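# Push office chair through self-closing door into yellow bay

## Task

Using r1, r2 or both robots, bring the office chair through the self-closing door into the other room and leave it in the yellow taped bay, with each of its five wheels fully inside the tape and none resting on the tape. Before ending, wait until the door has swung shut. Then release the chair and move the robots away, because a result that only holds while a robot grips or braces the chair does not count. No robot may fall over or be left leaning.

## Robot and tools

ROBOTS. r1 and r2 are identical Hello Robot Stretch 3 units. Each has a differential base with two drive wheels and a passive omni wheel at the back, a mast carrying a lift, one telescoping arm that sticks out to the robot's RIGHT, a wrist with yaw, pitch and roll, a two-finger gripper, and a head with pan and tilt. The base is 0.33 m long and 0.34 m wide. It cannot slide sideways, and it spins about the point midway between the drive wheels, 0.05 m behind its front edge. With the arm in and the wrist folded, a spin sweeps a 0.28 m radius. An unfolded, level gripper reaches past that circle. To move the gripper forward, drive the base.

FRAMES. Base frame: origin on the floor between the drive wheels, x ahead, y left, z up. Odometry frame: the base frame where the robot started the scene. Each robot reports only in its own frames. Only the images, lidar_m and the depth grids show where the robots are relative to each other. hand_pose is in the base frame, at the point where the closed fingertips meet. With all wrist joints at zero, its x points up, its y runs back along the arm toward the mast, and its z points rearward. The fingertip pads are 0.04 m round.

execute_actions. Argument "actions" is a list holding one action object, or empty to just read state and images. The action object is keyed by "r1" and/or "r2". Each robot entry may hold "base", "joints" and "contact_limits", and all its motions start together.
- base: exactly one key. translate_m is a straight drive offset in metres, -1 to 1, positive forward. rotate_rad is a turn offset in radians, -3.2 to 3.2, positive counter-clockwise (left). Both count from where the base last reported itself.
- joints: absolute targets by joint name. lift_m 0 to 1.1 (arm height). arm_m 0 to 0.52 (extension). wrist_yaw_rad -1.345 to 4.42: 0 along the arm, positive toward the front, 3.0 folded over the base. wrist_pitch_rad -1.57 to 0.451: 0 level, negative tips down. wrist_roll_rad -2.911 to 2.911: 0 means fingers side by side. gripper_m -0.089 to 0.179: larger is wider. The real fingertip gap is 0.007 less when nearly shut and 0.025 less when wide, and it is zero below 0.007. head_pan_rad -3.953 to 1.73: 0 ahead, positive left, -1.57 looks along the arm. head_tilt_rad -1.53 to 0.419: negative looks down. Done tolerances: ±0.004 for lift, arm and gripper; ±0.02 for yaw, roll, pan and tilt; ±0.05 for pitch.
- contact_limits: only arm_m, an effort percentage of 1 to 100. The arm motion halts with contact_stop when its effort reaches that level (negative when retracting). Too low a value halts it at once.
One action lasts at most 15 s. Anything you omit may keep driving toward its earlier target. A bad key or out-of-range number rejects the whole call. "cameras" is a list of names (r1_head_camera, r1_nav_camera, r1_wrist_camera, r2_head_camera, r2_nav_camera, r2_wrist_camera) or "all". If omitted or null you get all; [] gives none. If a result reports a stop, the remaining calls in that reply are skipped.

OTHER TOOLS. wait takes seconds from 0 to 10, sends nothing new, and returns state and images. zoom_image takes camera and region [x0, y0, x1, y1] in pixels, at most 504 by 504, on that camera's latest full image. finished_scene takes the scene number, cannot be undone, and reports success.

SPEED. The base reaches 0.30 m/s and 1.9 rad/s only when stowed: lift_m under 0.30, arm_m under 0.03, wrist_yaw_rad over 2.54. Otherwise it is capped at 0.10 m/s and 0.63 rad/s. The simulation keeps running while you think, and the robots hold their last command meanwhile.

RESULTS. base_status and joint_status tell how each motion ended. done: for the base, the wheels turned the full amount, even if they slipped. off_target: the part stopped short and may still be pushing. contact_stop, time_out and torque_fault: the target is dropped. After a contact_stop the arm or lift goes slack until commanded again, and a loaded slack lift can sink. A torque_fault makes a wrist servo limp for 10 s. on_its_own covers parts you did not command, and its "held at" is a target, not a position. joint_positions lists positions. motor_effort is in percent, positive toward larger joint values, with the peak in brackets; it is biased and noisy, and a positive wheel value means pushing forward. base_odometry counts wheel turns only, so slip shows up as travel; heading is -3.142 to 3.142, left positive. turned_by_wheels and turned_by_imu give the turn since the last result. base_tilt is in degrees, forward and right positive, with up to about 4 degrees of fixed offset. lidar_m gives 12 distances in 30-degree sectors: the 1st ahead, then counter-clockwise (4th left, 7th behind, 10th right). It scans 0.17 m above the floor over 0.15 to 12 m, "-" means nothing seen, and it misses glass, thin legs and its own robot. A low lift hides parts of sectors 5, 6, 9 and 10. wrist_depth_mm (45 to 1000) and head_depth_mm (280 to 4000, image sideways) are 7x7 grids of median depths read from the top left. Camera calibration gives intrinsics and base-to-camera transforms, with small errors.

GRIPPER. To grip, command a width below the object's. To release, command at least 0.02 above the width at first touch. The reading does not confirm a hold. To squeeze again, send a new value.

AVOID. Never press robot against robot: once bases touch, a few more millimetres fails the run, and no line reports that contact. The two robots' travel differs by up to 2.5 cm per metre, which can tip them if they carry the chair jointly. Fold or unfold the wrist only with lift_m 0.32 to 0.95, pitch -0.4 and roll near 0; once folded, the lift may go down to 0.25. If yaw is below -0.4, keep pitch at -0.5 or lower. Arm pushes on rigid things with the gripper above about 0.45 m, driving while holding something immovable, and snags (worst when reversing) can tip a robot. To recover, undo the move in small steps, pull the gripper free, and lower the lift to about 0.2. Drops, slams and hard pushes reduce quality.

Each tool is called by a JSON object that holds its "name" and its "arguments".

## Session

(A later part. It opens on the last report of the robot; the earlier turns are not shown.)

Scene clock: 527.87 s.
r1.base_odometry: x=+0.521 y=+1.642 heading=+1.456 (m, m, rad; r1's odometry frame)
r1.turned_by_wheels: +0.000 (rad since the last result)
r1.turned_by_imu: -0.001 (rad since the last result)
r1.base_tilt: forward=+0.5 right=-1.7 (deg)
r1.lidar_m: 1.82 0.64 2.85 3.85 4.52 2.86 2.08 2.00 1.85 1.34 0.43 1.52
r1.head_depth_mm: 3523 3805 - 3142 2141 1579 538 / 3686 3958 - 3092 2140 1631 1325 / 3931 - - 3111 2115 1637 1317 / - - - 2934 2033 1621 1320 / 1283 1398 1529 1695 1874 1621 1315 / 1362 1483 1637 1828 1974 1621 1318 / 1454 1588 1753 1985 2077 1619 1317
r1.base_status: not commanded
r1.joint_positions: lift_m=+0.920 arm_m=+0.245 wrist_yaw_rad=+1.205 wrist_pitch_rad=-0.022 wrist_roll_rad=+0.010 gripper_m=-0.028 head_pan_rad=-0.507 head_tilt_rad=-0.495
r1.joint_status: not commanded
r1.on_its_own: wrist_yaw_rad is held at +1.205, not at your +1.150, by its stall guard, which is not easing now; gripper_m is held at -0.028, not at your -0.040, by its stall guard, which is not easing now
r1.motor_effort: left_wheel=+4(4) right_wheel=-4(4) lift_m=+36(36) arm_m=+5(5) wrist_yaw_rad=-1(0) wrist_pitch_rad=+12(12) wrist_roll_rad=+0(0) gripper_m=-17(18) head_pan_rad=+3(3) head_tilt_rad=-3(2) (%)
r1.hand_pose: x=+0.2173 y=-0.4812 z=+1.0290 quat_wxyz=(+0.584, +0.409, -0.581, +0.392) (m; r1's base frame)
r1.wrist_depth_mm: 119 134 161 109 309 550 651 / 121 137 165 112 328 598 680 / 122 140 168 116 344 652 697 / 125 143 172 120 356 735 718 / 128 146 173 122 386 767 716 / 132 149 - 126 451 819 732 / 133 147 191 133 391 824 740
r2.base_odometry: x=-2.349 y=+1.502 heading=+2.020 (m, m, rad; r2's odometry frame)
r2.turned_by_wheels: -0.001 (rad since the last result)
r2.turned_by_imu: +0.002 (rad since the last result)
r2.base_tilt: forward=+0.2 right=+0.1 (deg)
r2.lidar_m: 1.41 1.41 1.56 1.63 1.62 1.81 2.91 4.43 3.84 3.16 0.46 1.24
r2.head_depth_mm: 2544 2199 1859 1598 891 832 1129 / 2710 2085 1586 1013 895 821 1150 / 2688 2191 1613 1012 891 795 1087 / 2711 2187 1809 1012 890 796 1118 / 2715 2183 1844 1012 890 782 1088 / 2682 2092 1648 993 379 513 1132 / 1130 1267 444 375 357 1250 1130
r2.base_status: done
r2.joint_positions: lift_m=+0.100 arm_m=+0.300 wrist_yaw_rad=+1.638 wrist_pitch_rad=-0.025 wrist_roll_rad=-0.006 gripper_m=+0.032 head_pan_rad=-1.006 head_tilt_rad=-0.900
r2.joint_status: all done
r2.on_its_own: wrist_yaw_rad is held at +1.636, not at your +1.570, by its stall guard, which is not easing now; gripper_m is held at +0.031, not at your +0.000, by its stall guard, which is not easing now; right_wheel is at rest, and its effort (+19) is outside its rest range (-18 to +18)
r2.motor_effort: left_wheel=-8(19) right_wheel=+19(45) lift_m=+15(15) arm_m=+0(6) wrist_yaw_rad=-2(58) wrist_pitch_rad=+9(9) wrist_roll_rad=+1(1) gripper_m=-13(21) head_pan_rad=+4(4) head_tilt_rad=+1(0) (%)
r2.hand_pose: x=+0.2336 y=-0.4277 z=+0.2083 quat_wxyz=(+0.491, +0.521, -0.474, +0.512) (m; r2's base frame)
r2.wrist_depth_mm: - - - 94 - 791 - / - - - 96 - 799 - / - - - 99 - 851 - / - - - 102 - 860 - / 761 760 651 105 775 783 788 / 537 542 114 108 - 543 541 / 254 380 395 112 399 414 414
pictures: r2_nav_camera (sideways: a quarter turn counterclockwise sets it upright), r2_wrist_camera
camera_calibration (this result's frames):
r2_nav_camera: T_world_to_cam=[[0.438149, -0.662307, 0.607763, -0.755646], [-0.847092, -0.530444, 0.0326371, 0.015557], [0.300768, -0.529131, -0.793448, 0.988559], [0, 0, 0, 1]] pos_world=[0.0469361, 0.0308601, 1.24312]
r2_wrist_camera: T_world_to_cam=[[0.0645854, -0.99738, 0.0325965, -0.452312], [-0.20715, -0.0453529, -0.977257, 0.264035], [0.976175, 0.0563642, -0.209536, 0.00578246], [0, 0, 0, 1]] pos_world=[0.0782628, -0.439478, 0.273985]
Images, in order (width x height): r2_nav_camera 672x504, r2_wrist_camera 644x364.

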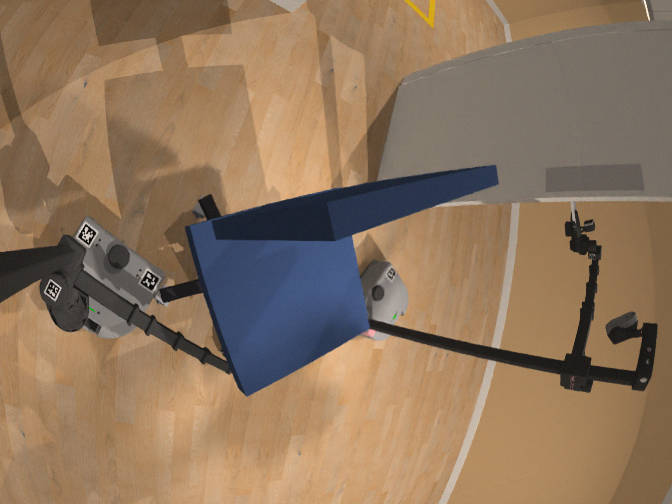

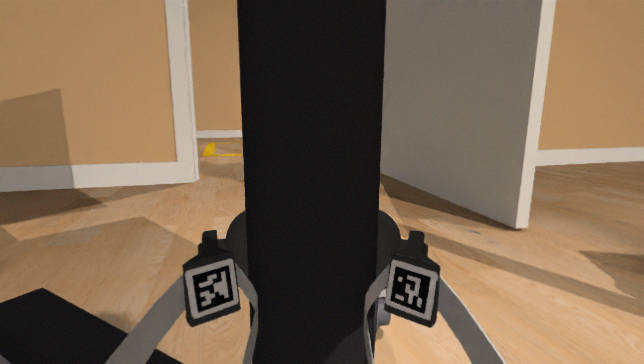

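{"name": "execute_actions", "arguments": {"actions": [{"r2":{"base":{"translate_m":0.25},"joints":{"arm_m":0.25,"head_tilt_rad":-1.2}}}], "cameras": ["r2_wrist_camera","r2_nav_camera","r1_nav_camera"]}}

Scene clock: 533.90 s.
r1.base_odometry: x=+0.521 y=+1.642 heading=+1.456 (m, m, rad; r1's odometry frame)
r1.turned_by_wheels: +0.000 (rad since the last result)
r1.turned_by_imu: -0.001 (rad since the last result)
r1.base_tilt: forward=+0.4 right=-1.6 (deg)
r1.lidar_m: 0.62 0.64 2.86 3.88 4.53 2.86 2.08 2.00 1.86 1.34 0.43 1.52
r1.head_depth_mm: 3544 3806 - 3133 2129 1581 540 / 3708 - - 3102 2152 1634 1323 / 3831 - - 3103 2136 1627 1317 / - - - 2908 2032 1626 1316 / 1287 1391 1523 1680 1886 1628 1317 / 1362 1482 1628 1820 1984 1622 1279 / 1449 1593 1773 1910 806 936 838
r1.base_status: not commanded
r1.joint_positions: lift_m=+0.920 arm_m=+0.245 wrist_yaw_rad=+1.205 wrist_pitch_rad=-0.022 wrist_roll_rad=+0.010 gripper_m=-0.028 head_pan_rad=-0.507 head_tilt_rad=-0.495
r1.joint_status: not commanded
r1.on_its_own: wrist_yaw_rad is held at +1.205, not at your +1.150, by its stall guard, which is not easing now; gripper_m is held at -0.028, not at your -0.040, by its stall guard, which is not easing now
r1.motor_effort: left_wheel=+4(4) right_wheel=-4(4) lift_m=+36(36) arm_m=+5(5) wrist_yaw_rad=+1(1) wrist_pitch_rad=+12(12) wrist_roll_rad=+0(0) gripper_m=-18(17) head_pan_rad=+3(3) head_tilt_rad=-3(3) (%)
r1.hand_pose: x=+0.2173 y=-0.4812 z=+1.0290 quat_wxyz=(+0.584, +0.409, -0.581, +0.392) (m; r1's base frame)
r1.wrist_depth_mm: 118 134 161 109 309 554 676 / 121 137 164 112 326 601 683 / 122 140 168 116 346 659 673 / 125 143 172 120 357 738 683 / 127 147 173 122 389 776 708 / 130 149 - 127 451 761 739 / 132 147 191 133 400 816 736
r2.base_odometry: x=-2.457 y=+1.727 heading=+2.019 (m, m, rad; r2's odometry frame)
r2.turned_by_wheels: +0.000 (rad since the last result)
r2.turned_by_imu: +0.002 (rad since the last result)
r2.base_tilt: forward=+0.3 right=+0.1 (deg)
r2.lidar_m: 1.17 1.17 1.30 1.71 1.71 1.90 3.05 4.66 3.75 1.03 0.42 1.16
r2.head_depth_mm: 1716 1397 1454 867 1272 1201 1132 / 1711 1407 920 857 1276 1207 1126 / 1711 990 916 852 1153 - - / 1704 1563 916 855 821 - - / 1236 1472 914 852 805 1194 1112 / 1239 1517 910 402 1227 1191 1129 / 1289 1508 330 330 1261 1186 1120
r2.base_status: done
r2.joint_positions: lift_m=+0.100 arm_m=+0.250 wrist_yaw_rad=+1.587 wrist_pitch_rad=-0.026 wrist_roll_rad=-0.006 gripper_m=+0.032 head_pan_rad=-1.006 head_tilt_rad=-1.187
r2.joint_status: all done
r2.on_its_own: gripper_m is held at +0.031, not at your +0.000, by its stall guard, which is not easing now
r2.motor_effort: left_wheel=-3(17) right_wheel=+14(43) lift_m=+15(15) arm_m=-1(7) wrist_yaw_rad=-19(57) wrist_pitch_rad=+9(9) wrist_roll_rad=+1(0) gripper_m=-14(20) head_pan_rad=+4(3) head_tilt_rad=-7(28) (%)
r2.hand_pose: x=+0.2341 y=-0.3910 z=+0.2083 quat_wxyz=(+0.504, +0.509, -0.488, +0.499) (m; r2's base frame)
r2.wrist_depth_mm: 950 - - 94 - 711 537 / 956 - - 96 - 715 543 / - - - 99 - 730 572 / - - - 102 - 730 601 / 759 760 120 106 841 718 606 / 540 535 113 109 - 541 547 / 412 415 396 113 413 416 417
pictures: r1_nav_camera (sideways: a quarter turn counterclockwise sets it upright), r2_nav_camera (sideways: a quarter turn counterclockwise sets it upright), r2_wrist_camera
camera_calibration (this result's frames):
r1_nav_camera: T_world_to_cam=[[0.421596, -0.285337, 0.86072, -1.0822], [-0.482906, -0.874053, -0.0532208, 0.114825], [0.767501, -0.39321, -0.506288, 0.610297], [0, 0, 0, 1]] pos_world=[0.0432972, 0.0315464, 1.24657]
r2_nav_camera: T_world_to_cam=[[0.512707, -0.779971, 0.358854, -0.431868], [-0.84204, -0.538418, 0.0327984, 0.0153285], [0.167632, -0.318985, -0.932817, 1.17049], [0, 0, 0, 1]] pos_world=[0.0381176, 0.0447785, 1.24633]
r2_wrist_camera: T_world_to_cam=[[0.0129894, -0.999396, 0.0322425, -0.404345], [-0.209443, -0.0342492, -0.977221, 0.270627], [0.977735, 0.00594057, -0.209761, -0.0168622], [0, 0, 0, 1]] pos_world=[0.0784197, -0.394732, 0.273962]
Images, in order (width x height): r1_nav_camera 672x504, r2_nav_camera 672x504, r2_wrist_camera 644x364.

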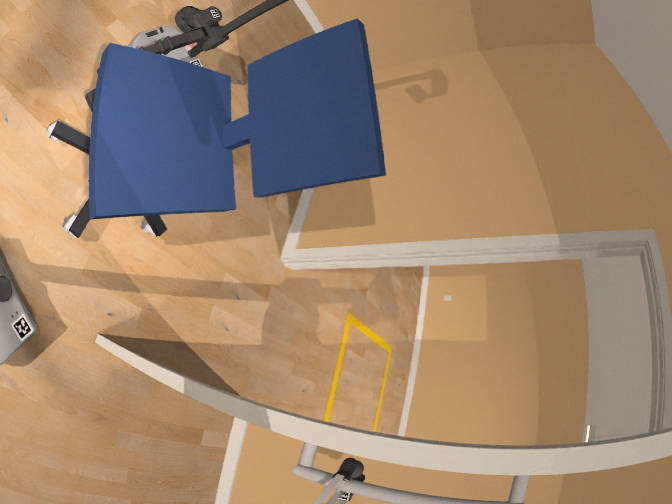

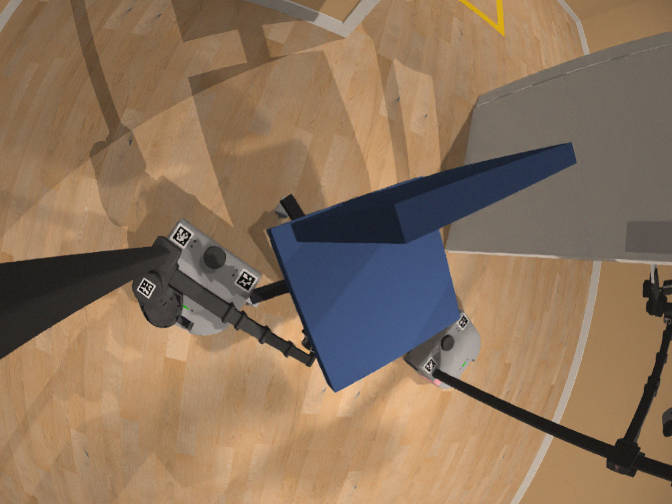

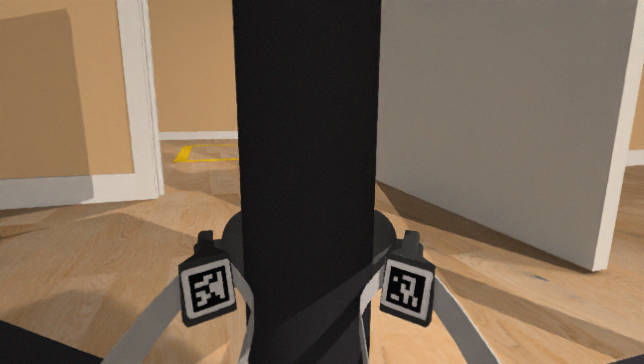

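{"name": "execute_actions", "arguments": {"actions": [{"r2":{"base":{"translate_m":0.2},"joints":{"arm_m":0.19}}}], "cameras": ["r2_wrist_camera","r2_nav_camera"]}}

{"name": "execute_actions", "arguments": {"actions": [{"r2":{"base":{"translate_m":0.2},"joints":{"arm_m":0.14}}}], "cameras": ["r2_wrist_camera","r2_nav_camera"]}}

Scene clock: 540.90 s.
r1.base_odometry: x=+0.521 y=+1.642 heading=+1.456 (m, m, rad; r1's odometry frame)
r1.turned_by_wheels: +0.000 (rad since the last result)
r1.turned_by_imu: -0.001 (rad since the last result)
r1.base_tilt: forward=+0.4 right=-1.9 (deg)
r1.lidar_m: 0.71 1.16 2.84 3.88 4.53 2.86 2.08 2.00 1.85 1.35 0.43 1.52
r1.head_depth_mm: 3563 3809 - 3112 2138 1588 539 / 3725 3960 - 3143 2144 1626 1321 / 3888 - - 3118 2144 1628 1317 / - - - 2906 2038 1629 1318 / 1289 1397 1521 1684 1875 1617 858 / 1365 1484 1641 1693 1873 1037 838 / 1450 1592 1773 921 995 1030 836
r1.base_status: not commanded
r1.joint_positions: lift_m=+0.920 arm_m=+0.245 wrist_yaw_rad=+1.205 wrist_pitch_rad=-0.022 wrist_roll_rad=+0.010 gripper_m=-0.028 head_pan_rad=-0.507 head_tilt_rad=-0.495
r1.joint_status: not commanded
r1.on_its_own: wrist_yaw_rad is held at +1.205, not at your +1.150, by its stall guard, which is not easing now; gripper_m is held at -0.028, not at your -0.040, by its stall guard, which is not easing now
r1.motor_effort: left_wheel=+4(4) right_wheel=-4(4) lift_m=+36(36) arm_m=+5(5) wrist_yaw_rad=+0(0) wrist_pitch_rad=+12(12) wrist_roll_rad=+0(0) gripper_m=-17(17) head_pan_rad=+3(3) head_tilt_rad=-3(2) (%)
r1.hand_pose: x=+0.2173 y=-0.4812 z=+1.0290 quat_wxyz=(+0.584, +0.409, -0.581, +0.392) (m; r1's base frame)
r1.wrist_depth_mm: 119 135 160 109 311 549 666 / 121 137 164 113 326 607 688 / 123 139 169 116 340 643 689 / 125 143 173 120 365 742 697 / 127 147 173 122 387 763 717 / 129 149 - 126 458 798 731 / 133 147 191 134 398 807 757
r2.base_odometry: x=-2.544 y=+1.908 heading=+2.019 (m, m, rad; r2's odometry frame)
r2.turned_by_wheels: +0.000 (rad since the last result)
r2.turned_by_imu: +0.002 (rad since the last result)
r2.base_tilt: forward=+0.2 right=+0.1 (deg)
r2.lidar_m: 0.98 0.98 1.09 1.75 1.78 1.98 3.19 4.84 3.67 1.01 0.36 1.09
r2.head_depth_mm: 1714 1389 1442 875 1277 1197 1135 / 1717 1570 1446 856 1252 1208 1121 / 1681 1568 914 856 822 - - / 1096 1240 914 852 799 - - / 1138 1383 910 852 778 1168 1115 / 1175 1493 911 848 291 1189 1124 / 1209 1501 1440 308 1234 1187 1117
r2.base_status: done
r2.joint_positions: lift_m=+0.100 arm_m=+0.190 wrist_yaw_rad=+1.614 wrist_pitch_rad=-0.026 wrist_roll_rad=-0.006 gripper_m=+0.032 head_pan_rad=-1.006 head_tilt_rad=-1.187
r2.joint_status: all done
r2.on_its_own: wrist_yaw_rad is held at +1.604, not at your +1.570, by its stall guard, which is not easing now; gripper_m is held at +0.031, not at your +0.000, by its stall guard, which is not easing now
r2.motor_effort: left_wheel=-3(17) right_wheel=+16(43) lift_m=+15(15) arm_m=-2(9) wrist_yaw_rad=-7(81) wrist_pitch_rad=+9(9) wrist_roll_rad=+0(1) gripper_m=-13(24) head_pan_rad=+4(5) head_tilt_rad=-8(7) (%)
r2.hand_pose: x=+0.2339 y=-0.3242 z=+0.2082 quat_wxyz=(+0.498, +0.516, -0.481, +0.506) (m; r2's base frame)
r2.wrist_depth_mm: 779 835 - 94 - 749 567 / 793 839 - 97 - 743 561 / 815 866 - 100 - 754 567 / 839 897 - 102 - 760 566 / 756 774 668 106 779 716 568 / 534 543 114 109 - 542 545 / 410 415 399 114 415 396 254
pictures: r2_nav_camera (sideways: a quarter turn counterclockwise sets it upright), r2_wrist_camera
camera_calibration (this result's frames):
r2_nav_camera: T_world_to_cam=[[0.512707, -0.779971, 0.358855, -0.431868], [-0.84204, -0.538417, 0.0327984, 0.0153285], [0.167632, -0.318986, -0.932817, 1.17049], [0, 0, 0, 1]] pos_world=[0.0381176, 0.0447785, 1.24633]
r2_wrist_camera: T_world_to_cam=[[0.040177, -0.998683, 0.0319043, -0.343617], [-0.208876, -0.0396192, -0.977139, 0.27087], [0.977116, 0.0325945, -0.210193, -0.00819511], [0, 0, 0, 1]] pos_world=[0.0783914, -0.332166, 0.273918]
Images, in order (width x height): r2_nav_camera 672x504, r2_wrist_camera 644x364.

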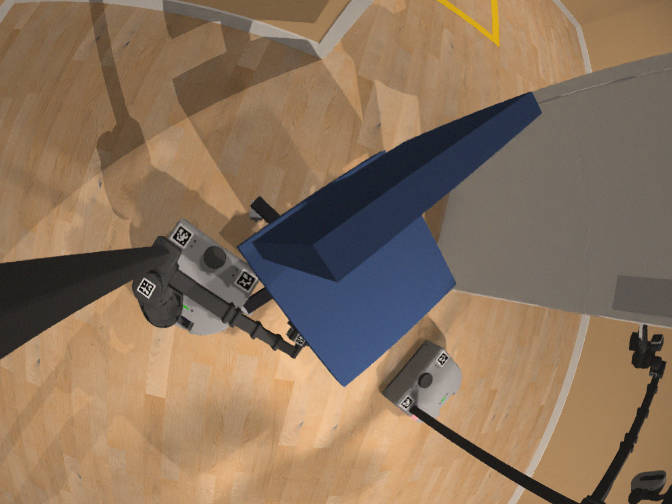

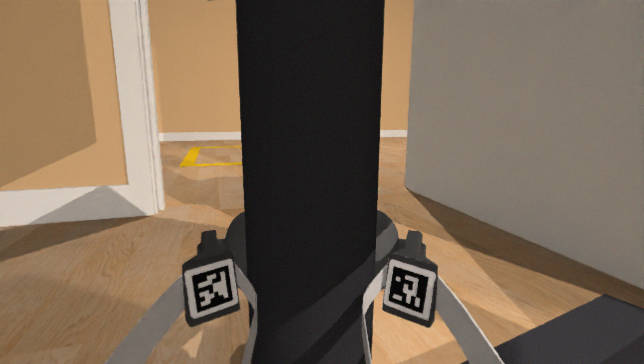

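Scene clock: 544.27 s.
r1.base_odometry: x=+0.521 y=+1.642 heading=+1.456 (m, m, rad; r1's odometry frame)
r1.turned_by_wheels: +0.000 (rad since the last result)
r1.turned_by_imu: +0.000 (rad since the last result)
r1.base_tilt: forward=+0.5 right=-1.6 (deg)
r1.lidar_m: 0.83 2.75 2.86 3.87 4.52 2.86 2.08 2.00 1.84 1.34 0.43 0.83
r1.head_depth_mm: 3599 3797 - 3111 2133 1582 540 / 3743 3974 - 3111 2142 1627 1325 / 3913 - - 3090 2132 1635 1320 / - - - 2919 2042 1035 1221 / 1282 1389 1512 1645 1766 1035 1178 / 1369 1493 1614 1108 1198 1033 862 / 1459 1586 1740 1031 1125 1033 835
r1.base_status: not commanded
r1.joint_positions: lift_m=+0.920 arm_m=+0.245 wrist_yaw_rad=+1.205 wrist_pitch_rad=-0.022 wrist_roll_rad=+0.010 gripper_m=-0.028 head_pan_rad=-0.507 head_tilt_rad=-0.495
r1.joint_status: not commanded
r1.on_its_own: wrist_yaw_rad is held at +1.205, not at your +1.150, by its stall guard, which is not easing now; gripper_m is held at -0.028, not at your -0.040, by its stall guard, which is not easing now
r1.motor_effort: left_wheel=+4(4) right_wheel=-4(4) lift_m=+36(36) arm_m=+5(5) wrist_yaw_rad=+0(1) wrist_pitch_rad=+12(12) wrist_roll_rad=+0(0) gripper_m=-18(17) head_pan_rad=+3(4) head_tilt_rad=-3(3) (%)
r1.hand_pose: x=+0.2173 y=-0.4812 z=+1.0290 quat_wxyz=(+0.584, +0.409, -0.581, +0.392) (m; r1's base frame)
r1.wrist_depth_mm: 118 134 161 109 311 550 660 / 121 137 164 113 324 597 685 / 123 140 169 116 341 651 690 / 125 143 173 120 359 739 680 / 127 146 173 122 385 771 698 / 132 149 - 126 452 793 730 / 134 148 192 133 389 794 750
r2.base_odometry: x=-2.630 y=+2.088 heading=+2.018 (m, m, rad; r2's odometry frame)
r2.turned_by_wheels: +0.000 (rad since the last result)
r2.turned_by_imu: +0.001 (rad since the last result)
r2.base_tilt: forward=+0.2 right=+0.1 (deg)
r2.lidar_m: 0.78 0.78 0.88 1.42 1.84 2.05 3.29 5.06 1.10 0.90 0.32 1.03
r2.head_depth_mm: 1711 1581 1459 1335 1275 1197 1133 / 972 1519 1455 857 1250 1208 1127 / 1003 1236 917 852 809 - - / 1029 1267 914 853 800 765 - / 1065 1283 913 851 798 - 1117 / 1098 1393 913 850 289 1167 1120 / 1137 1461 1448 847 290 1186 1120
r2.base_status: done
r2.joint_positions: lift_m=+0.100 arm_m=+0.140 wrist_yaw_rad=+1.650 wrist_pitch_rad=-0.027 wrist_roll_rad=-0.006 gripper_m=+0.032 head_pan_rad=-1.006 head_tilt_rad=-1.187
r2.joint_status: all done
r2.on_its_own: wrist_yaw_rad is held at +1.652, not at your +1.570, by its stall guard, which is not easing now; gripper_m is held at +0.031, not at your +0.000, by its stall guard, which is not easing now
r2.motor_effort: left_wheel=-1(10) right_wheel=+13(34) lift_m=+15(15) arm_m=+0(5) wrist_yaw_rad=+1(43) wrist_pitch_rad=+9(9) wrist_roll_rad=+0(0) gripper_m=-14(20) head_pan_rad=+5(4) head_tilt_rad=-6(7) (%)
r2.hand_pose: x=+0.2333 y=-0.2647 z=+0.2080 quat_wxyz=(+0.488, +0.524, -0.471, +0.515) (m; r2's base frame)
r2.wrist_depth_mm: 636 715 - 93 - 768 569 / 637 689 - 96 - 790 572 / 665 708 - 98 - 783 572 / 676 726 - 102 - 791 572 / 675 717 661 105 770 721 591 / 526 539 114 109 - 552 525 / 409 413 379 112 397 256 306
pictures: r2_nav_camera (sideways: a quarter turn counterclockwise sets it upright), r2_wrist_camera
camera_calibration (this result's frames):
r2_nav_camera: T_world_to_cam=[[0.512706, -0.779971, 0.358856, -0.43187], [-0.84204, -0.538416, 0.0327984, 0.0153285], [0.167632, -0.318987, -0.932817, 1.17049], [0, 0, 0, 1]] pos_world=[0.0381177, 0.0447784, 1.24633]
r2_wrist_camera: T_world_to_cam=[[0.076562, -0.996555, 0.0318904, -0.292142], [-0.208015, -0.0472453, -0.976984, 0.270665], [0.975125, 0.0681661, -0.210916, 0.00043764], [0, 0, 0, 1]] pos_world=[0.0782426, -0.278377, 0.273844]
Images, in order (width x height): r2_nav_camera 672x504, r2_wrist_camera 644x364.

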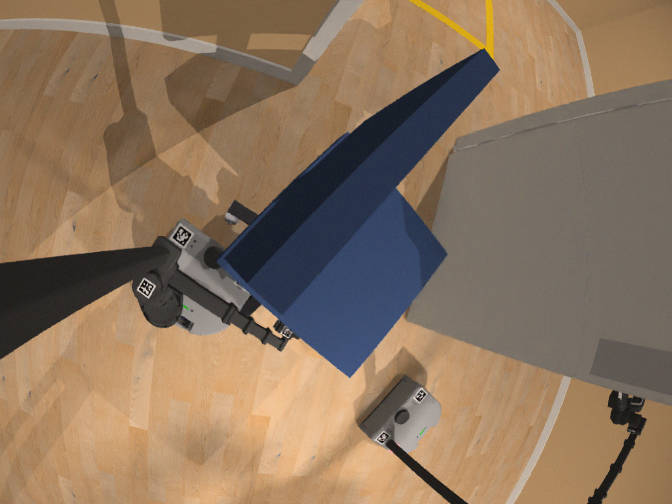

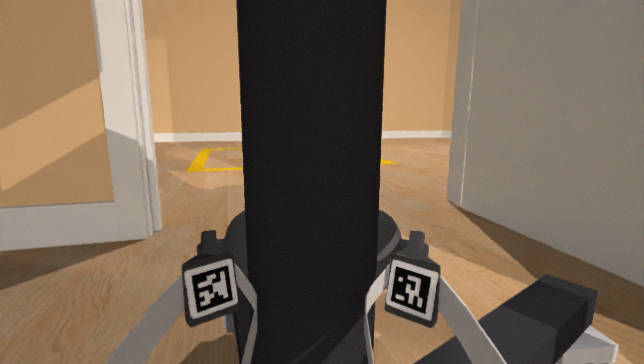

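{"name": "execute_actions", "arguments": {"actions": [{"r2":{"base":{"rotate_rad":-0.23}}}], "cameras": ["r2_wrist_camera"]}}

{"name": "execute_actions", "arguments": {"actions": [{"r2":{"base":{"translate_m":0.42},"joints":{"arm_m":0.115,"head_pan_rad":-0.3,"head_tilt_rad":-1.1}}}], "cameras": ["r2_wrist_camera","r2_nav_camera","r1_nav_camera"]}}

Scene clock: 556.00 s.
r1.base_odometry: x=+0.521 y=+1.642 heading=+1.456 (m, m, rad; r1's odometry frame)
r1.turned_by_wheels: +0.000 (rad since the last result)
r1.turned_by_imu: -0.001 (rad since the last result)
r1.base_tilt: forward=+0.7 right=-1.7 (deg)
r1.lidar_m: 0.78 2.75 2.86 3.88 4.53 2.87 2.09 2.00 1.85 1.34 0.43 1.52
r1.head_depth_mm: 3533 3792 - 3115 2147 1579 539 / 3726 3939 - 3122 2147 1633 1319 / 3851 - - 3116 2138 1626 1317 / - - - 2909 2032 1572 1122 / 1287 1395 1526 1683 1849 1031 885 / 1363 1487 1611 1066 1192 1031 837 / 1450 1589 1770 992 1082 1029 836
r1.base_status: not commanded
r1.joint_positions: lift_m=+0.920 arm_m=+0.245 wrist_yaw_rad=+1.205 wrist_pitch_rad=-0.022 wrist_roll_rad=+0.010 gripper_m=-0.028 head_pan_rad=-0.507 head_tilt_rad=-0.495
r1.joint_status: not commanded
r1.on_its_own: wrist_yaw_rad is held at +1.205, not at your +1.150, by its stall guard, which is not easing now; gripper_m is held at -0.028, not at your -0.040, by its stall guard, which is not easing now
r1.motor_effort: left_wheel=+4(4) right_wheel=-4(4) lift_m=+36(36) arm_m=+5(5) wrist_yaw_rad=+0(0) wrist_pitch_rad=+12(12) wrist_roll_rad=+0(0) gripper_m=-18(18) head_pan_rad=+3(3) head_tilt_rad=-3(2) (%)
r1.hand_pose: x=+0.2173 y=-0.4812 z=+1.0290 quat_wxyz=(+0.584, +0.409, -0.581, +0.392) (m; r1's base frame)
r1.wrist_depth_mm: 119 135 161 109 309 549 664 / 120 137 164 112 324 590 668 / 123 140 168 117 340 661 690 / 125 143 172 119 363 728 693 / 127 146 172 122 389 756 709 / 131 149 - 126 444 797 726 / 134 148 191 133 394 824 734
r2.base_odometry: x=-2.630 y=+2.088 heading=+1.789 (m, m, rad; r2's odometry frame)
r2.turned_by_wheels: -0.230 (rad since the last result)
r2.turned_by_imu: -0.226 (rad since the last result)
r2.base_tilt: forward=+0.2 right=+0.1 (deg)
r2.lidar_m: 3.93 0.78 0.82 1.08 1.85 1.89 2.53 5.01 4.32 1.02 0.31 0.94
r2.head_depth_mm: 1719 1391 1451 1352 1275 1196 1136 / 1712 1548 1447 864 1250 1204 1125 / 1699 1566 917 854 803 - - / 1001 1286 914 853 797 - - / 1003 1251 911 853 289 1170 1114 / 1007 1258 914 848 289 1188 1121 / 1012 1264 1441 846 294 1185 1118
r2.base_status: done
r2.joint_positions: lift_m=+0.100 arm_m=+0.140 wrist_yaw_rad=+1.686 wrist_pitch_rad=-0.024 wrist_roll_rad=-0.006 gripper_m=+0.032 head_pan_rad=-1.006 head_tilt_rad=-1.187
r2.joint_status: not commanded
r2.on_its_own: wrist_yaw_rad is held at +1.652, not at your +1.570, by its stall guard, which is still easing; gripper_m is held at +0.031, not at your +0.000, by its stall guard, which is not easing now
r2.motor_effort: left_wheel=+5(19) right_wheel=-5(40) lift_m=+15(15) arm_m=+2(2) wrist_yaw_rad=-25(43) wrist_pitch_rad=+8(9) wrist_roll_rad=+0(1) gripper_m=-15(17) head_pan_rad=+4(4) head_tilt_rad=-5(7) (%)
r2.hand_pose: x=+0.2325 y=-0.2554 z=+0.2087 quat_wxyz=(+0.478, +0.532, -0.462, +0.524) (m; r2's base frame)
r2.wrist_depth_mm: 671 - - 95 838 658 518 / 668 - - 98 863 658 519 / 676 - - 101 861 670 524 / 680 - - 104 940 669 530 / 679 790 122 107 798 663 529 / 534 543 115 110 - 360 519 / 413 398 254 114 264 363 419
pictures: r2_wrist_camera
camera_calibration (this result's frames):
r2_wrist_camera: T_world_to_cam=[[0.111677, -0.993233, 0.0318803, -0.290169], [-0.203365, -0.0542445, -0.977599, 0.268932], [0.972713, 0.102692, -0.208047, 0.00951165], [0, 0, 0, 1]] pos_world=[0.0778445, -0.274594, 0.274137]
Images, in order (width x height): r2_wrist_camera 644x364.

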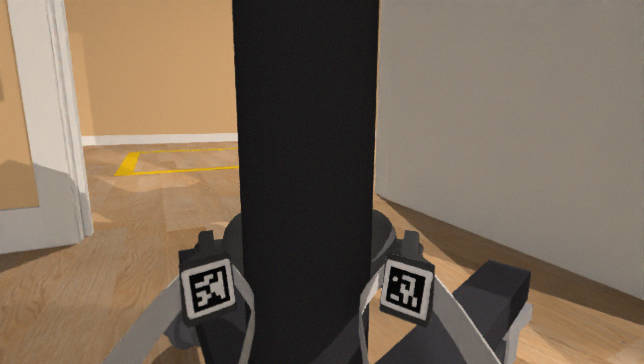

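Scene clock: 561.23 s.
r1.base_odometry: x=+0.521 y=+1.642 heading=+1.456 (m, m, rad; r1's odometry frame)
r1.turned_by_wheels: +0.000 (rad since the last result)
r1.turned_by_imu: -0.001 (rad since the last result)
r1.base_tilt: forward=+0.4 right=-1.7 (deg)
r1.lidar_m: 1.20 2.75 2.86 3.88 4.56 2.85 2.08 2.00 1.86 1.35 0.43 0.95
r1.head_depth_mm: 3569 3813 - 3148 2151 1118 539 / 3691 3931 - 3128 2128 1112 1286 / 3906 - - 1307 1355 1035 1286 / - - - 1221 1306 1037 1244 / 1287 1396 1493 1148 1251 1134 1243 / 1317 1466 1616 1752 1932 1307 1254 / 1408 1549 1760 1973 2086 1385 1280
r1.base_status: not commanded
r1.joint_positions: lift_m=+0.920 arm_m=+0.245 wrist_yaw_rad=+1.205 wrist_pitch_rad=-0.022 wrist_roll_rad=+0.010 gripper_m=-0.028 head_pan_rad=-0.507 head_tilt_rad=-0.495
r1.joint_status: not commanded
r1.on_its_own: wrist_yaw_rad is held at +1.205, not at your +1.150, by its stall guard, which is not easing now; gripper_m is held at -0.028, not at your -0.040, by its stall guard, which is not easing now
r1.motor_effort: left_wheel=+4(4) right_wheel=-4(4) lift_m=+36(36) arm_m=+5(5) wrist_yaw_rad=+0(1) wrist_pitch_rad=+12(12) wrist_roll_rad=+0(0) gripper_m=-19(17) head_pan_rad=+3(4) head_tilt_rad=-3(2) (%)
r1.hand_pose: x=+0.2173 y=-0.4812 z=+1.0290 quat_wxyz=(+0.584, +0.409, -0.581, +0.392) (m; r1's base frame)
r1.wrist_depth_mm: 118 134 161 109 313 555 665 / 121 137 164 113 328 601 668 / 123 140 169 116 344 663 679 / 125 143 173 120 359 717 680 / 127 146 173 122 387 759 718 / 131 149 - 127 449 796 727 / 133 148 191 133 389 829 748
r2.base_odometry: x=-2.721 y=+2.498 heading=+1.788 (m, m, rad; r2's odometry frame)
r2.turned_by_wheels: +0.000 (rad since the last result)
r2.turned_by_imu: +0.002 (rad since the last result)
r2.base_tilt: forward=+0.2 right=+0.0 (deg)
r2.lidar_m: 3.56 0.48 0.44 0.60 1.51 2.12 2.83 5.39 1.08 0.72 0.30 0.73
r2.head_depth_mm: 736 852 981 893 820 759 1098 / 800 938 1119 893 821 759 1052 / 901 1067 1300 889 819 760 721 / 1867 1680 1504 885 792 285 - / 1895 1690 364 323 301 1160 - / 1907 396 369 1388 1293 1197 1114 / 1890 1689 1529 1401 1293 1192 1112
r2.base_status: done
r2.joint_positions: lift_m=+0.100 arm_m=+0.115 wrist_yaw_rad=+1.633 wrist_pitch_rad=-0.026 wrist_roll_rad=-0.006 gripper_m=+0.032 head_pan_rad=-0.307 head_tilt_rad=-1.100
r2.joint_status: all done
r2.on_its_own: wrist_yaw_rad is held at +1.652, not at your +1.570, by its stall guard, which is not easing now; gripper_m is held at +0.031, not at your +0.000, by its stall guard, which is not easing now; wrist_yaw_rad is at rest, and its effort (+13) is outside its rest range (-12 to +12)
r2.motor_effort: left_wheel=-4(10) right_wheel=+15(28) lift_m=+15(16) arm_m=-3(3) wrist_yaw_rad=+13(25) wrist_pitch_rad=+9(9) wrist_roll_rad=+0(0) gripper_m=-13(14) head_pan_rad=+6(52) head_tilt_rad=-1(8) (%)
r2.hand_pose: x=+0.2337 y=-0.2445 z=+0.2082 quat_wxyz=(+0.493, +0.520, -0.476, +0.511) (m; r2's base frame)
r2.wrist_depth_mm: - - - 94 537 444 348 / - - - 96 546 444 355 / - - - 99 576 452 360 / - - - 102 598 460 359 / 767 765 742 105 571 464 362 / 536 542 - 109 - 357 358 / 409 410 282 113 388 281 352
pictures: r1_nav_camera (sideways: a quarter turn counterclockwise sets it upright), r2_nav_camera (sideways: a quarter turn counterclockwise sets it upright), r2_wrist_camera
camera_calibration (this result's frames):
r1_nav_camera: T_world_to_cam=[[0.421596, -0.285337, 0.86072, -1.0822], [-0.482906, -0.874053, -0.0532208, 0.114825], [0.767501, -0.39321, -0.506289, 0.610297], [0, 0, 0, 1]] pos_world=[0.0432971, 0.0315464, 1.24657]
r2_nav_camera: T_world_to_cam=[[0.861413, -0.256794, 0.438205, -0.537346], [-0.300924, -0.953076, 0.0330348, 0.0117161], [0.40916, -0.160323, -0.898268, 1.12414], [0, 0, 0, 1]] pos_world=[0.00644933, 0.0534052, 1.24486]
r2_wrist_camera: T_world_to_cam=[[0.059189, -0.997737, 0.0318882, -0.268274], [-0.207787, -0.0435586, -0.977204, 0.272846], [0.976382, 0.0512138, -0.209895, -0.00587206], [0, 0, 0, 1]] pos_world=[0.0783061, -0.255482, 0.273949]
Images, in order (width x height): r1_nav_camera 672x504, r2_nav_camera 672x504, r2_wrist_camera 644x364.

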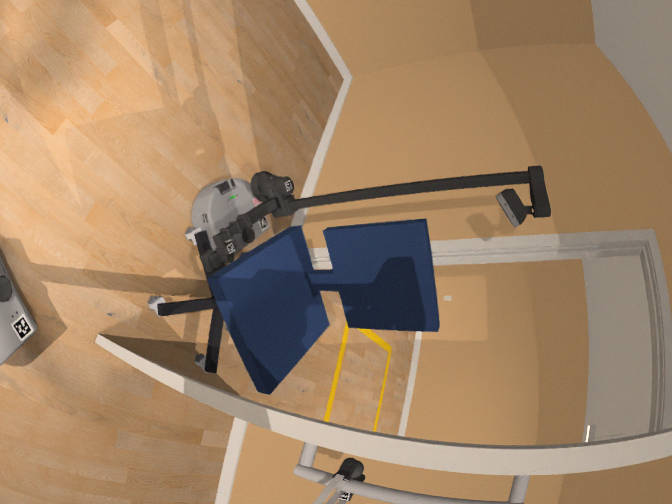

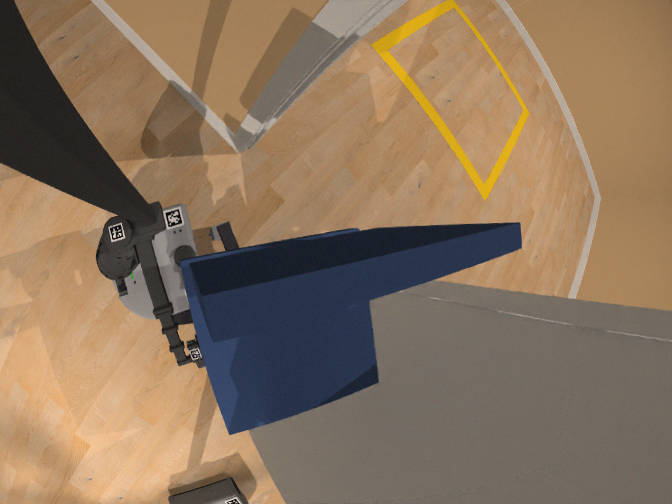

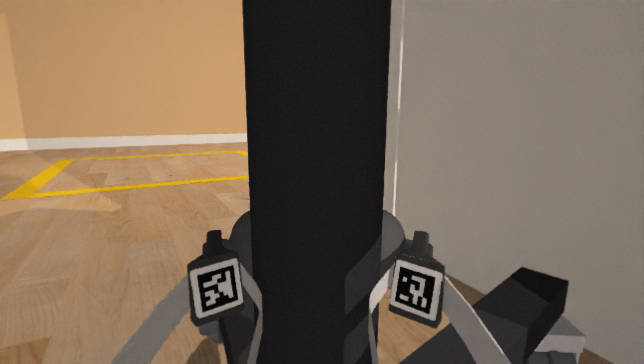

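{"name": "execute_actions", "arguments": {"actions": [{"r2":{"base":{"rotate_rad":0.29},"joints":{"head_pan_rad":0.2}}}], "cameras": ["r2_wrist_camera","r2_nav_camera"]}}

{"name": "execute_actions", "arguments": {"actions": [{"r2":{"base":{"translate_m":0.28}}}], "cameras": ["r2_wrist_camera","r2_nav_camera","r1_nav_camera"]}}

Scene clock: 567.17 s.
r1.base_odometry: x=+0.521 y=+1.642 heading=+1.456 (m, m, rad; r1's odometry frame)
r1.turned_by_wheels: +0.000 (rad since the last result)
r1.turned_by_imu: -0.001 (rad since the last result)
r1.base_tilt: forward=+0.3 right=-1.9 (deg)
r1.lidar_m: 1.16 2.75 2.85 3.90 4.55 2.87 2.08 2.00 1.85 1.35 0.43 1.03
r1.head_depth_mm: 3539 3785 - 3124 2144 1485 540 / 3703 3967 - 3095 1367 1404 1323 / 3893 - - 2726 1356 1071 1278 / - - 1554 1297 1350 1112 1283 / 1287 1397 1487 1182 1291 1338 1264 / 1330 1391 1640 1794 1949 1325 1233 / 1391 1506 1710 1996 2081 1340 1277
r1.base_status: not commanded
r1.joint_positions: lift_m=+0.920 arm_m=+0.245 wrist_yaw_rad=+1.205 wrist_pitch_rad=-0.022 wrist_roll_rad=+0.010 gripper_m=-0.028 head_pan_rad=-0.507 head_tilt_rad=-0.495
r1.joint_status: not commanded
r1.on_its_own: wrist_yaw_rad is held at +1.205, not at your +1.150, by its stall guard, which is not easing now; gripper_m is held at -0.028, not at your -0.040, by its stall guard, which is not easing now
r1.motor_effort: left_wheel=+4(4) right_wheel=-4(4) lift_m=+36(36) arm_m=+5(5) wrist_yaw_rad=+0(1) wrist_pitch_rad=+12(12) wrist_roll_rad=+0(0) gripper_m=-17(17) head_pan_rad=+4(3) head_tilt_rad=-2(3) (%)
r1.hand_pose: x=+0.2173 y=-0.4812 z=+1.0290 quat_wxyz=(+0.584, +0.409, -0.581, +0.392) (m; r1's base frame)
r1.wrist_depth_mm: 118 135 160 109 313 549 664 / 121 137 165 113 325 600 669 / 123 140 169 116 342 670 693 / 125 142 172 120 361 744 697 / 128 146 173 122 385 757 725 / 132 149 - 126 455 776 724 / 133 148 191 133 391 809 729
r2.base_odometry: x=-2.721 y=+2.498 heading=+2.078 (m, m, rad; r2's odometry frame)
r2.turned_by_wheels: +0.289 (rad since the last result)
r2.turned_by_imu: +0.285 (rad since the last result)
r2.base_tilt: forward=+0.2 right=+0.0 (deg)
r2.lidar_m: 3.38 0.44 0.50 0.86 2.07 2.36 4.06 5.41 0.79 0.70 0.31 0.82
r2.head_depth_mm: 1916 400 1490 891 820 760 708 / 1909 1697 360 325 306 752 713 / 1912 1704 1535 1392 302 284 - / 1900 1705 1541 1410 1297 1165 - / 1899 1698 1540 1402 1283 1194 - / 1888 1695 1498 925 1258 1198 1133 / 1855 536 628 862 1244 1195 1125
r2.base_status: done
r2.joint_positions: lift_m=+0.100 arm_m=+0.115 wrist_yaw_rad=+1.596 wrist_pitch_rad=-0.026 wrist_roll_rad=-0.006 gripper_m=+0.032 head_pan_rad=+0.193 head_tilt_rad=-1.100
r2.joint_status: all done
r2.on_its_own: wrist_yaw_rad is held at +1.652, not at your +1.570, by its stall guard, which is still easing; gripper_m is held at +0.031, not at your +0.000, by its stall guard, which is not easing now
r2.motor_effort: left_wheel=-12(23) right_wheel=+10(41) lift_m=+15(15) arm_m=-3(4) wrist_yaw_rad=+40(69) wrist_pitch_rad=+9(9) wrist_roll_rad=+0(0) gripper_m=-18(22) head_pan_rad=+4(48) head_tilt_rad=+0(0) (%)
r2.hand_pose: x=+0.2341 y=-0.2541 z=+0.2082 quat_wxyz=(+0.502, +0.511, -0.485, +0.501) (m; r2's base frame)
r2.wrist_depth_mm: - - - 95 - 588 398 / - - - 98 - 582 399 / - - - 101 - 583 404 / - - - 103 - 573 408 / 775 759 762 107 721 601 409 / 529 532 - 111 120 355 397 / 415 413 287 114 380 272 378
pictures: r2_nav_camera (sideways: a quarter turn counterclockwise sets it upright), r2_wrist_camera
camera_calibration (this result's frames):
r2_nav_camera: T_world_to_cam=[[0.878998, 0.187768, 0.438299, -0.537575], [0.193008, -0.980641, 0.033035, 0.00870294], [0.436016, 0.0555574, -0.898222, 1.12392], [0, 0, 0, 1]] pos_world=[-0.0191995, 0.0470317, 1.24486]
r2_wrist_camera: T_world_to_cam=[[0.022066, -0.99925, 0.0318323, -0.269546], [-0.209562, -0.0357557, -0.977141, 0.274821], [0.977546, 0.0148907, -0.210194, -0.0152312], [0, 0, 0, 1]] pos_world=[0.078429, -0.25929, 0.273918]
Images, in order (width x height): r2_nav_camera 672x504, r2_wrist_camera 644x364.

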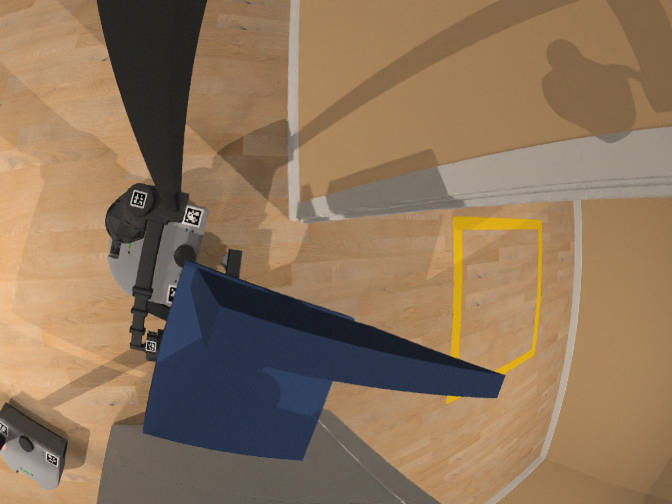

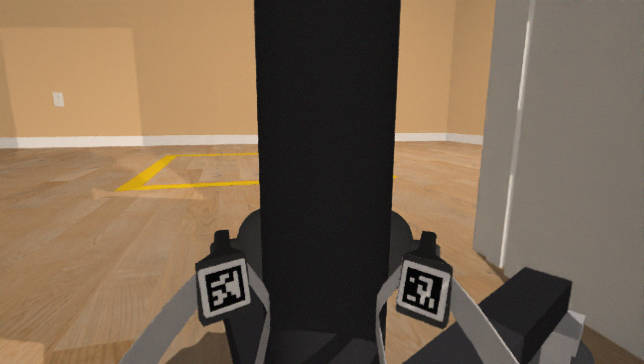

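Scene clock: 571.00 s.
r1.base_odometry: x=+0.521 y=+1.642 heading=+1.456 (m, m, rad; r1's odometry frame)
r1.turned_by_wheels: +0.000 (rad since the last result)
r1.turned_by_imu: +0.000 (rad since the last result)
r1.base_tilt: forward=+0.3 right=-1.6 (deg)
r1.lidar_m: 1.82 2.75 2.85 3.89 4.55 2.86 2.08 2.00 1.85 1.34 0.43 1.26
r1.head_depth_mm: 3536 3773 - 3161 1502 1580 540 / 3698 - - 3109 1362 1522 1322 / 3906 - 1494 1554 1420 1484 1316 / - - 1574 1401 1732 1440 1320 / 1260 1360 1456 1656 1532 1477 1313 / 1362 1480 1635 1820 1983 1625 1311 / 1444 1596 1773 1986 2087 1621 1315
r1.base_status: not commanded
r1.joint_positions: lift_m=+0.920 arm_m=+0.245 wrist_yaw_rad=+1.205 wrist_pitch_rad=-0.022 wrist_roll_rad=+0.010 gripper_m=-0.028 head_pan_rad=-0.507 head_tilt_rad=-0.495
r1.joint_status: not commanded
r1.on_its_own: wrist_yaw_rad is held at +1.205, not at your +1.150, by its stall guard, which is not easing now; gripper_m is held at -0.028, not at your -0.040, by its stall guard, which is not easing now
r1.motor_effort: left_wheel=+4(4) right_wheel=-4(4) lift_m=+36(36) arm_m=+5(5) wrist_yaw_rad=+0(0) wrist_pitch_rad=+12(12) wrist_roll_rad=+0(0) gripper_m=-17(18) head_pan_rad=+3(3) head_tilt_rad=-3(3) (%)
r1.hand_pose: x=+0.2173 y=-0.4812 z=+1.0290 quat_wxyz=(+0.584, +0.409, -0.581, +0.392) (m; r1's base frame)
r1.wrist_depth_mm: 119 135 160 109 309 551 661 / 121 137 164 112 325 601 671 / 123 140 169 116 345 658 677 / 125 143 173 120 361 740 701 / 128 146 172 122 390 779 708 / 131 149 - 125 443 799 740 / 134 148 190 133 388 820 737
r2.base_odometry: x=-2.856 y=+2.743 heading=+2.077 (m, m, rad; r2's odometry frame)
r2.turned_by_wheels: +0.000 (rad since the last result)
r2.turned_by_imu: +0.002 (rad since the last result)
r2.base_tilt: forward=+0.2 right=+0.1 (deg)
r2.lidar_m: 3.11 3.12 0.25 0.33 2.14 2.45 4.21 1.26 0.72 0.63 0.29 3.03
r2.head_depth_mm: 1918 1713 1550 1415 822 762 708 / 1910 399 366 861 812 758 707 / 1911 1703 1480 328 299 286 - / 1897 1705 1542 1409 1293 1174 - / 1888 1702 1536 1411 1288 1194 - / 1891 1699 1540 1405 1288 1171 1135 / 1886 1700 1536 1404 732 937 1119
r2.base_status: done
r2.joint_positions: lift_m=+0.100 arm_m=+0.115 wrist_yaw_rad=+1.663 wrist_pitch_rad=-0.027 wrist_roll_rad=-0.006 gripper_m=+0.032 head_pan_rad=+0.193 head_tilt_rad=-1.100
r2.joint_status: not commanded
r2.on_its_own: wrist_yaw_rad is held at +1.647, not at your +1.570, by its stall guard, which is not easing now; gripper_m is held at +0.031, not at your +0.000, by its stall guard, which is not easing now
r2.motor_effort: left_wheel=-3(11) right_wheel=+13(40) lift_m=+16(16) arm_m=+0(4) wrist_yaw_rad=-12(41) wrist_pitch_rad=+9(9) wrist_roll_rad=+0(0) gripper_m=-14(16) head_pan_rad=+6(5) head_tilt_rad=+0(1) (%)
r2.hand_pose: x=+0.2331 y=-0.2364 z=+0.2080 quat_wxyz=(+0.485, +0.527, -0.468, +0.518) (m; r2's base frame)
r2.wrist_depth_mm: - - - 93 - - - / - - - 96 - - - / - - - 99 - - - / - - - 102 - - - / 757 768 388 105 793 766 790 / 543 539 114 109 - 346 512 / 410 416 267 113 378 289 390
pictures: r1_nav_camera (sideways: a quarter turn counterclockwise sets it upright), r2_nav_camera (sideways: a quarter turn counterclockwise sets it upright), r2_wrist_camera
camera_calibration (this result's frames):
r1_nav_camera: T_world_to_cam=[[0.421596, -0.285337, 0.86072, -1.0822], [-0.482906, -0.874053, -0.0532208, 0.114825], [0.767501, -0.39321, -0.506289, 0.610297], [0, 0, 0, 1]] pos_world=[0.0432972, 0.0315464, 1.24657]
r2_nav_camera: T_world_to_cam=[[0.878977, 0.187764, 0.438342, -0.537631], [0.193006, -0.980641, 0.033035, 0.00870286], [0.436059, 0.0555657, -0.898201, 1.12389], [0, 0, 0, 1]] pos_world=[-0.0191968, 0.0470322, 1.24486]
r2_wrist_camera: T_world_to_cam=[[0.0895714, -0.995472, 0.0318068, -0.266601], [-0.207244, -0.0498648, -0.977018, 0.271192], [0.97418, 0.080921, -0.210772, 0.00199101], [0, 0, 0, 1]] pos_world=[0.0781431, -0.252032, 0.273859]
Images, in order (width x height): r1_nav_camera 672x504, r2_nav_camera 672x504, r2_wrist_camera 644x364.

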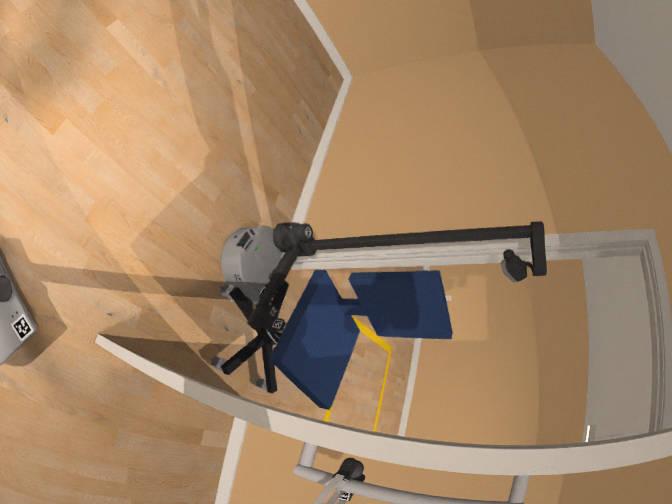

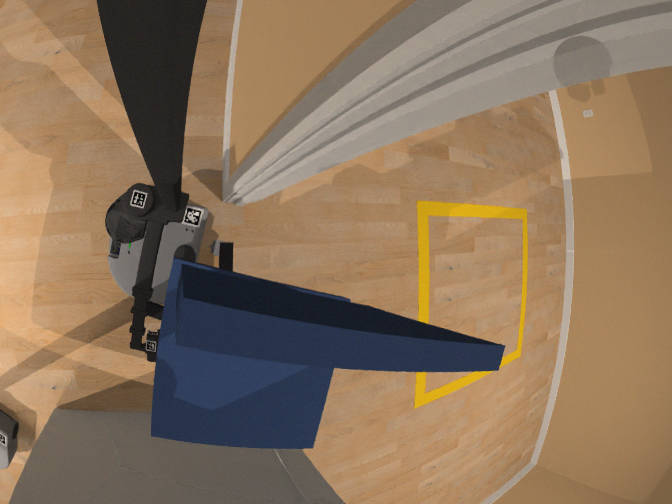

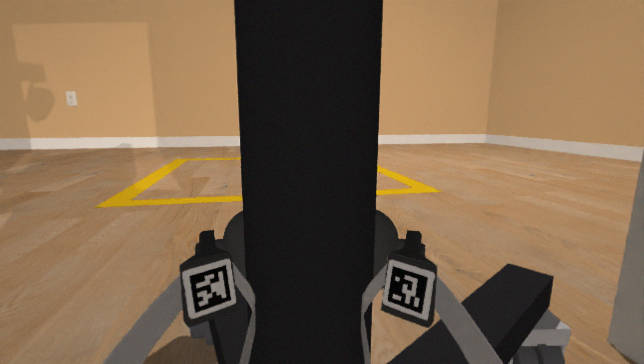

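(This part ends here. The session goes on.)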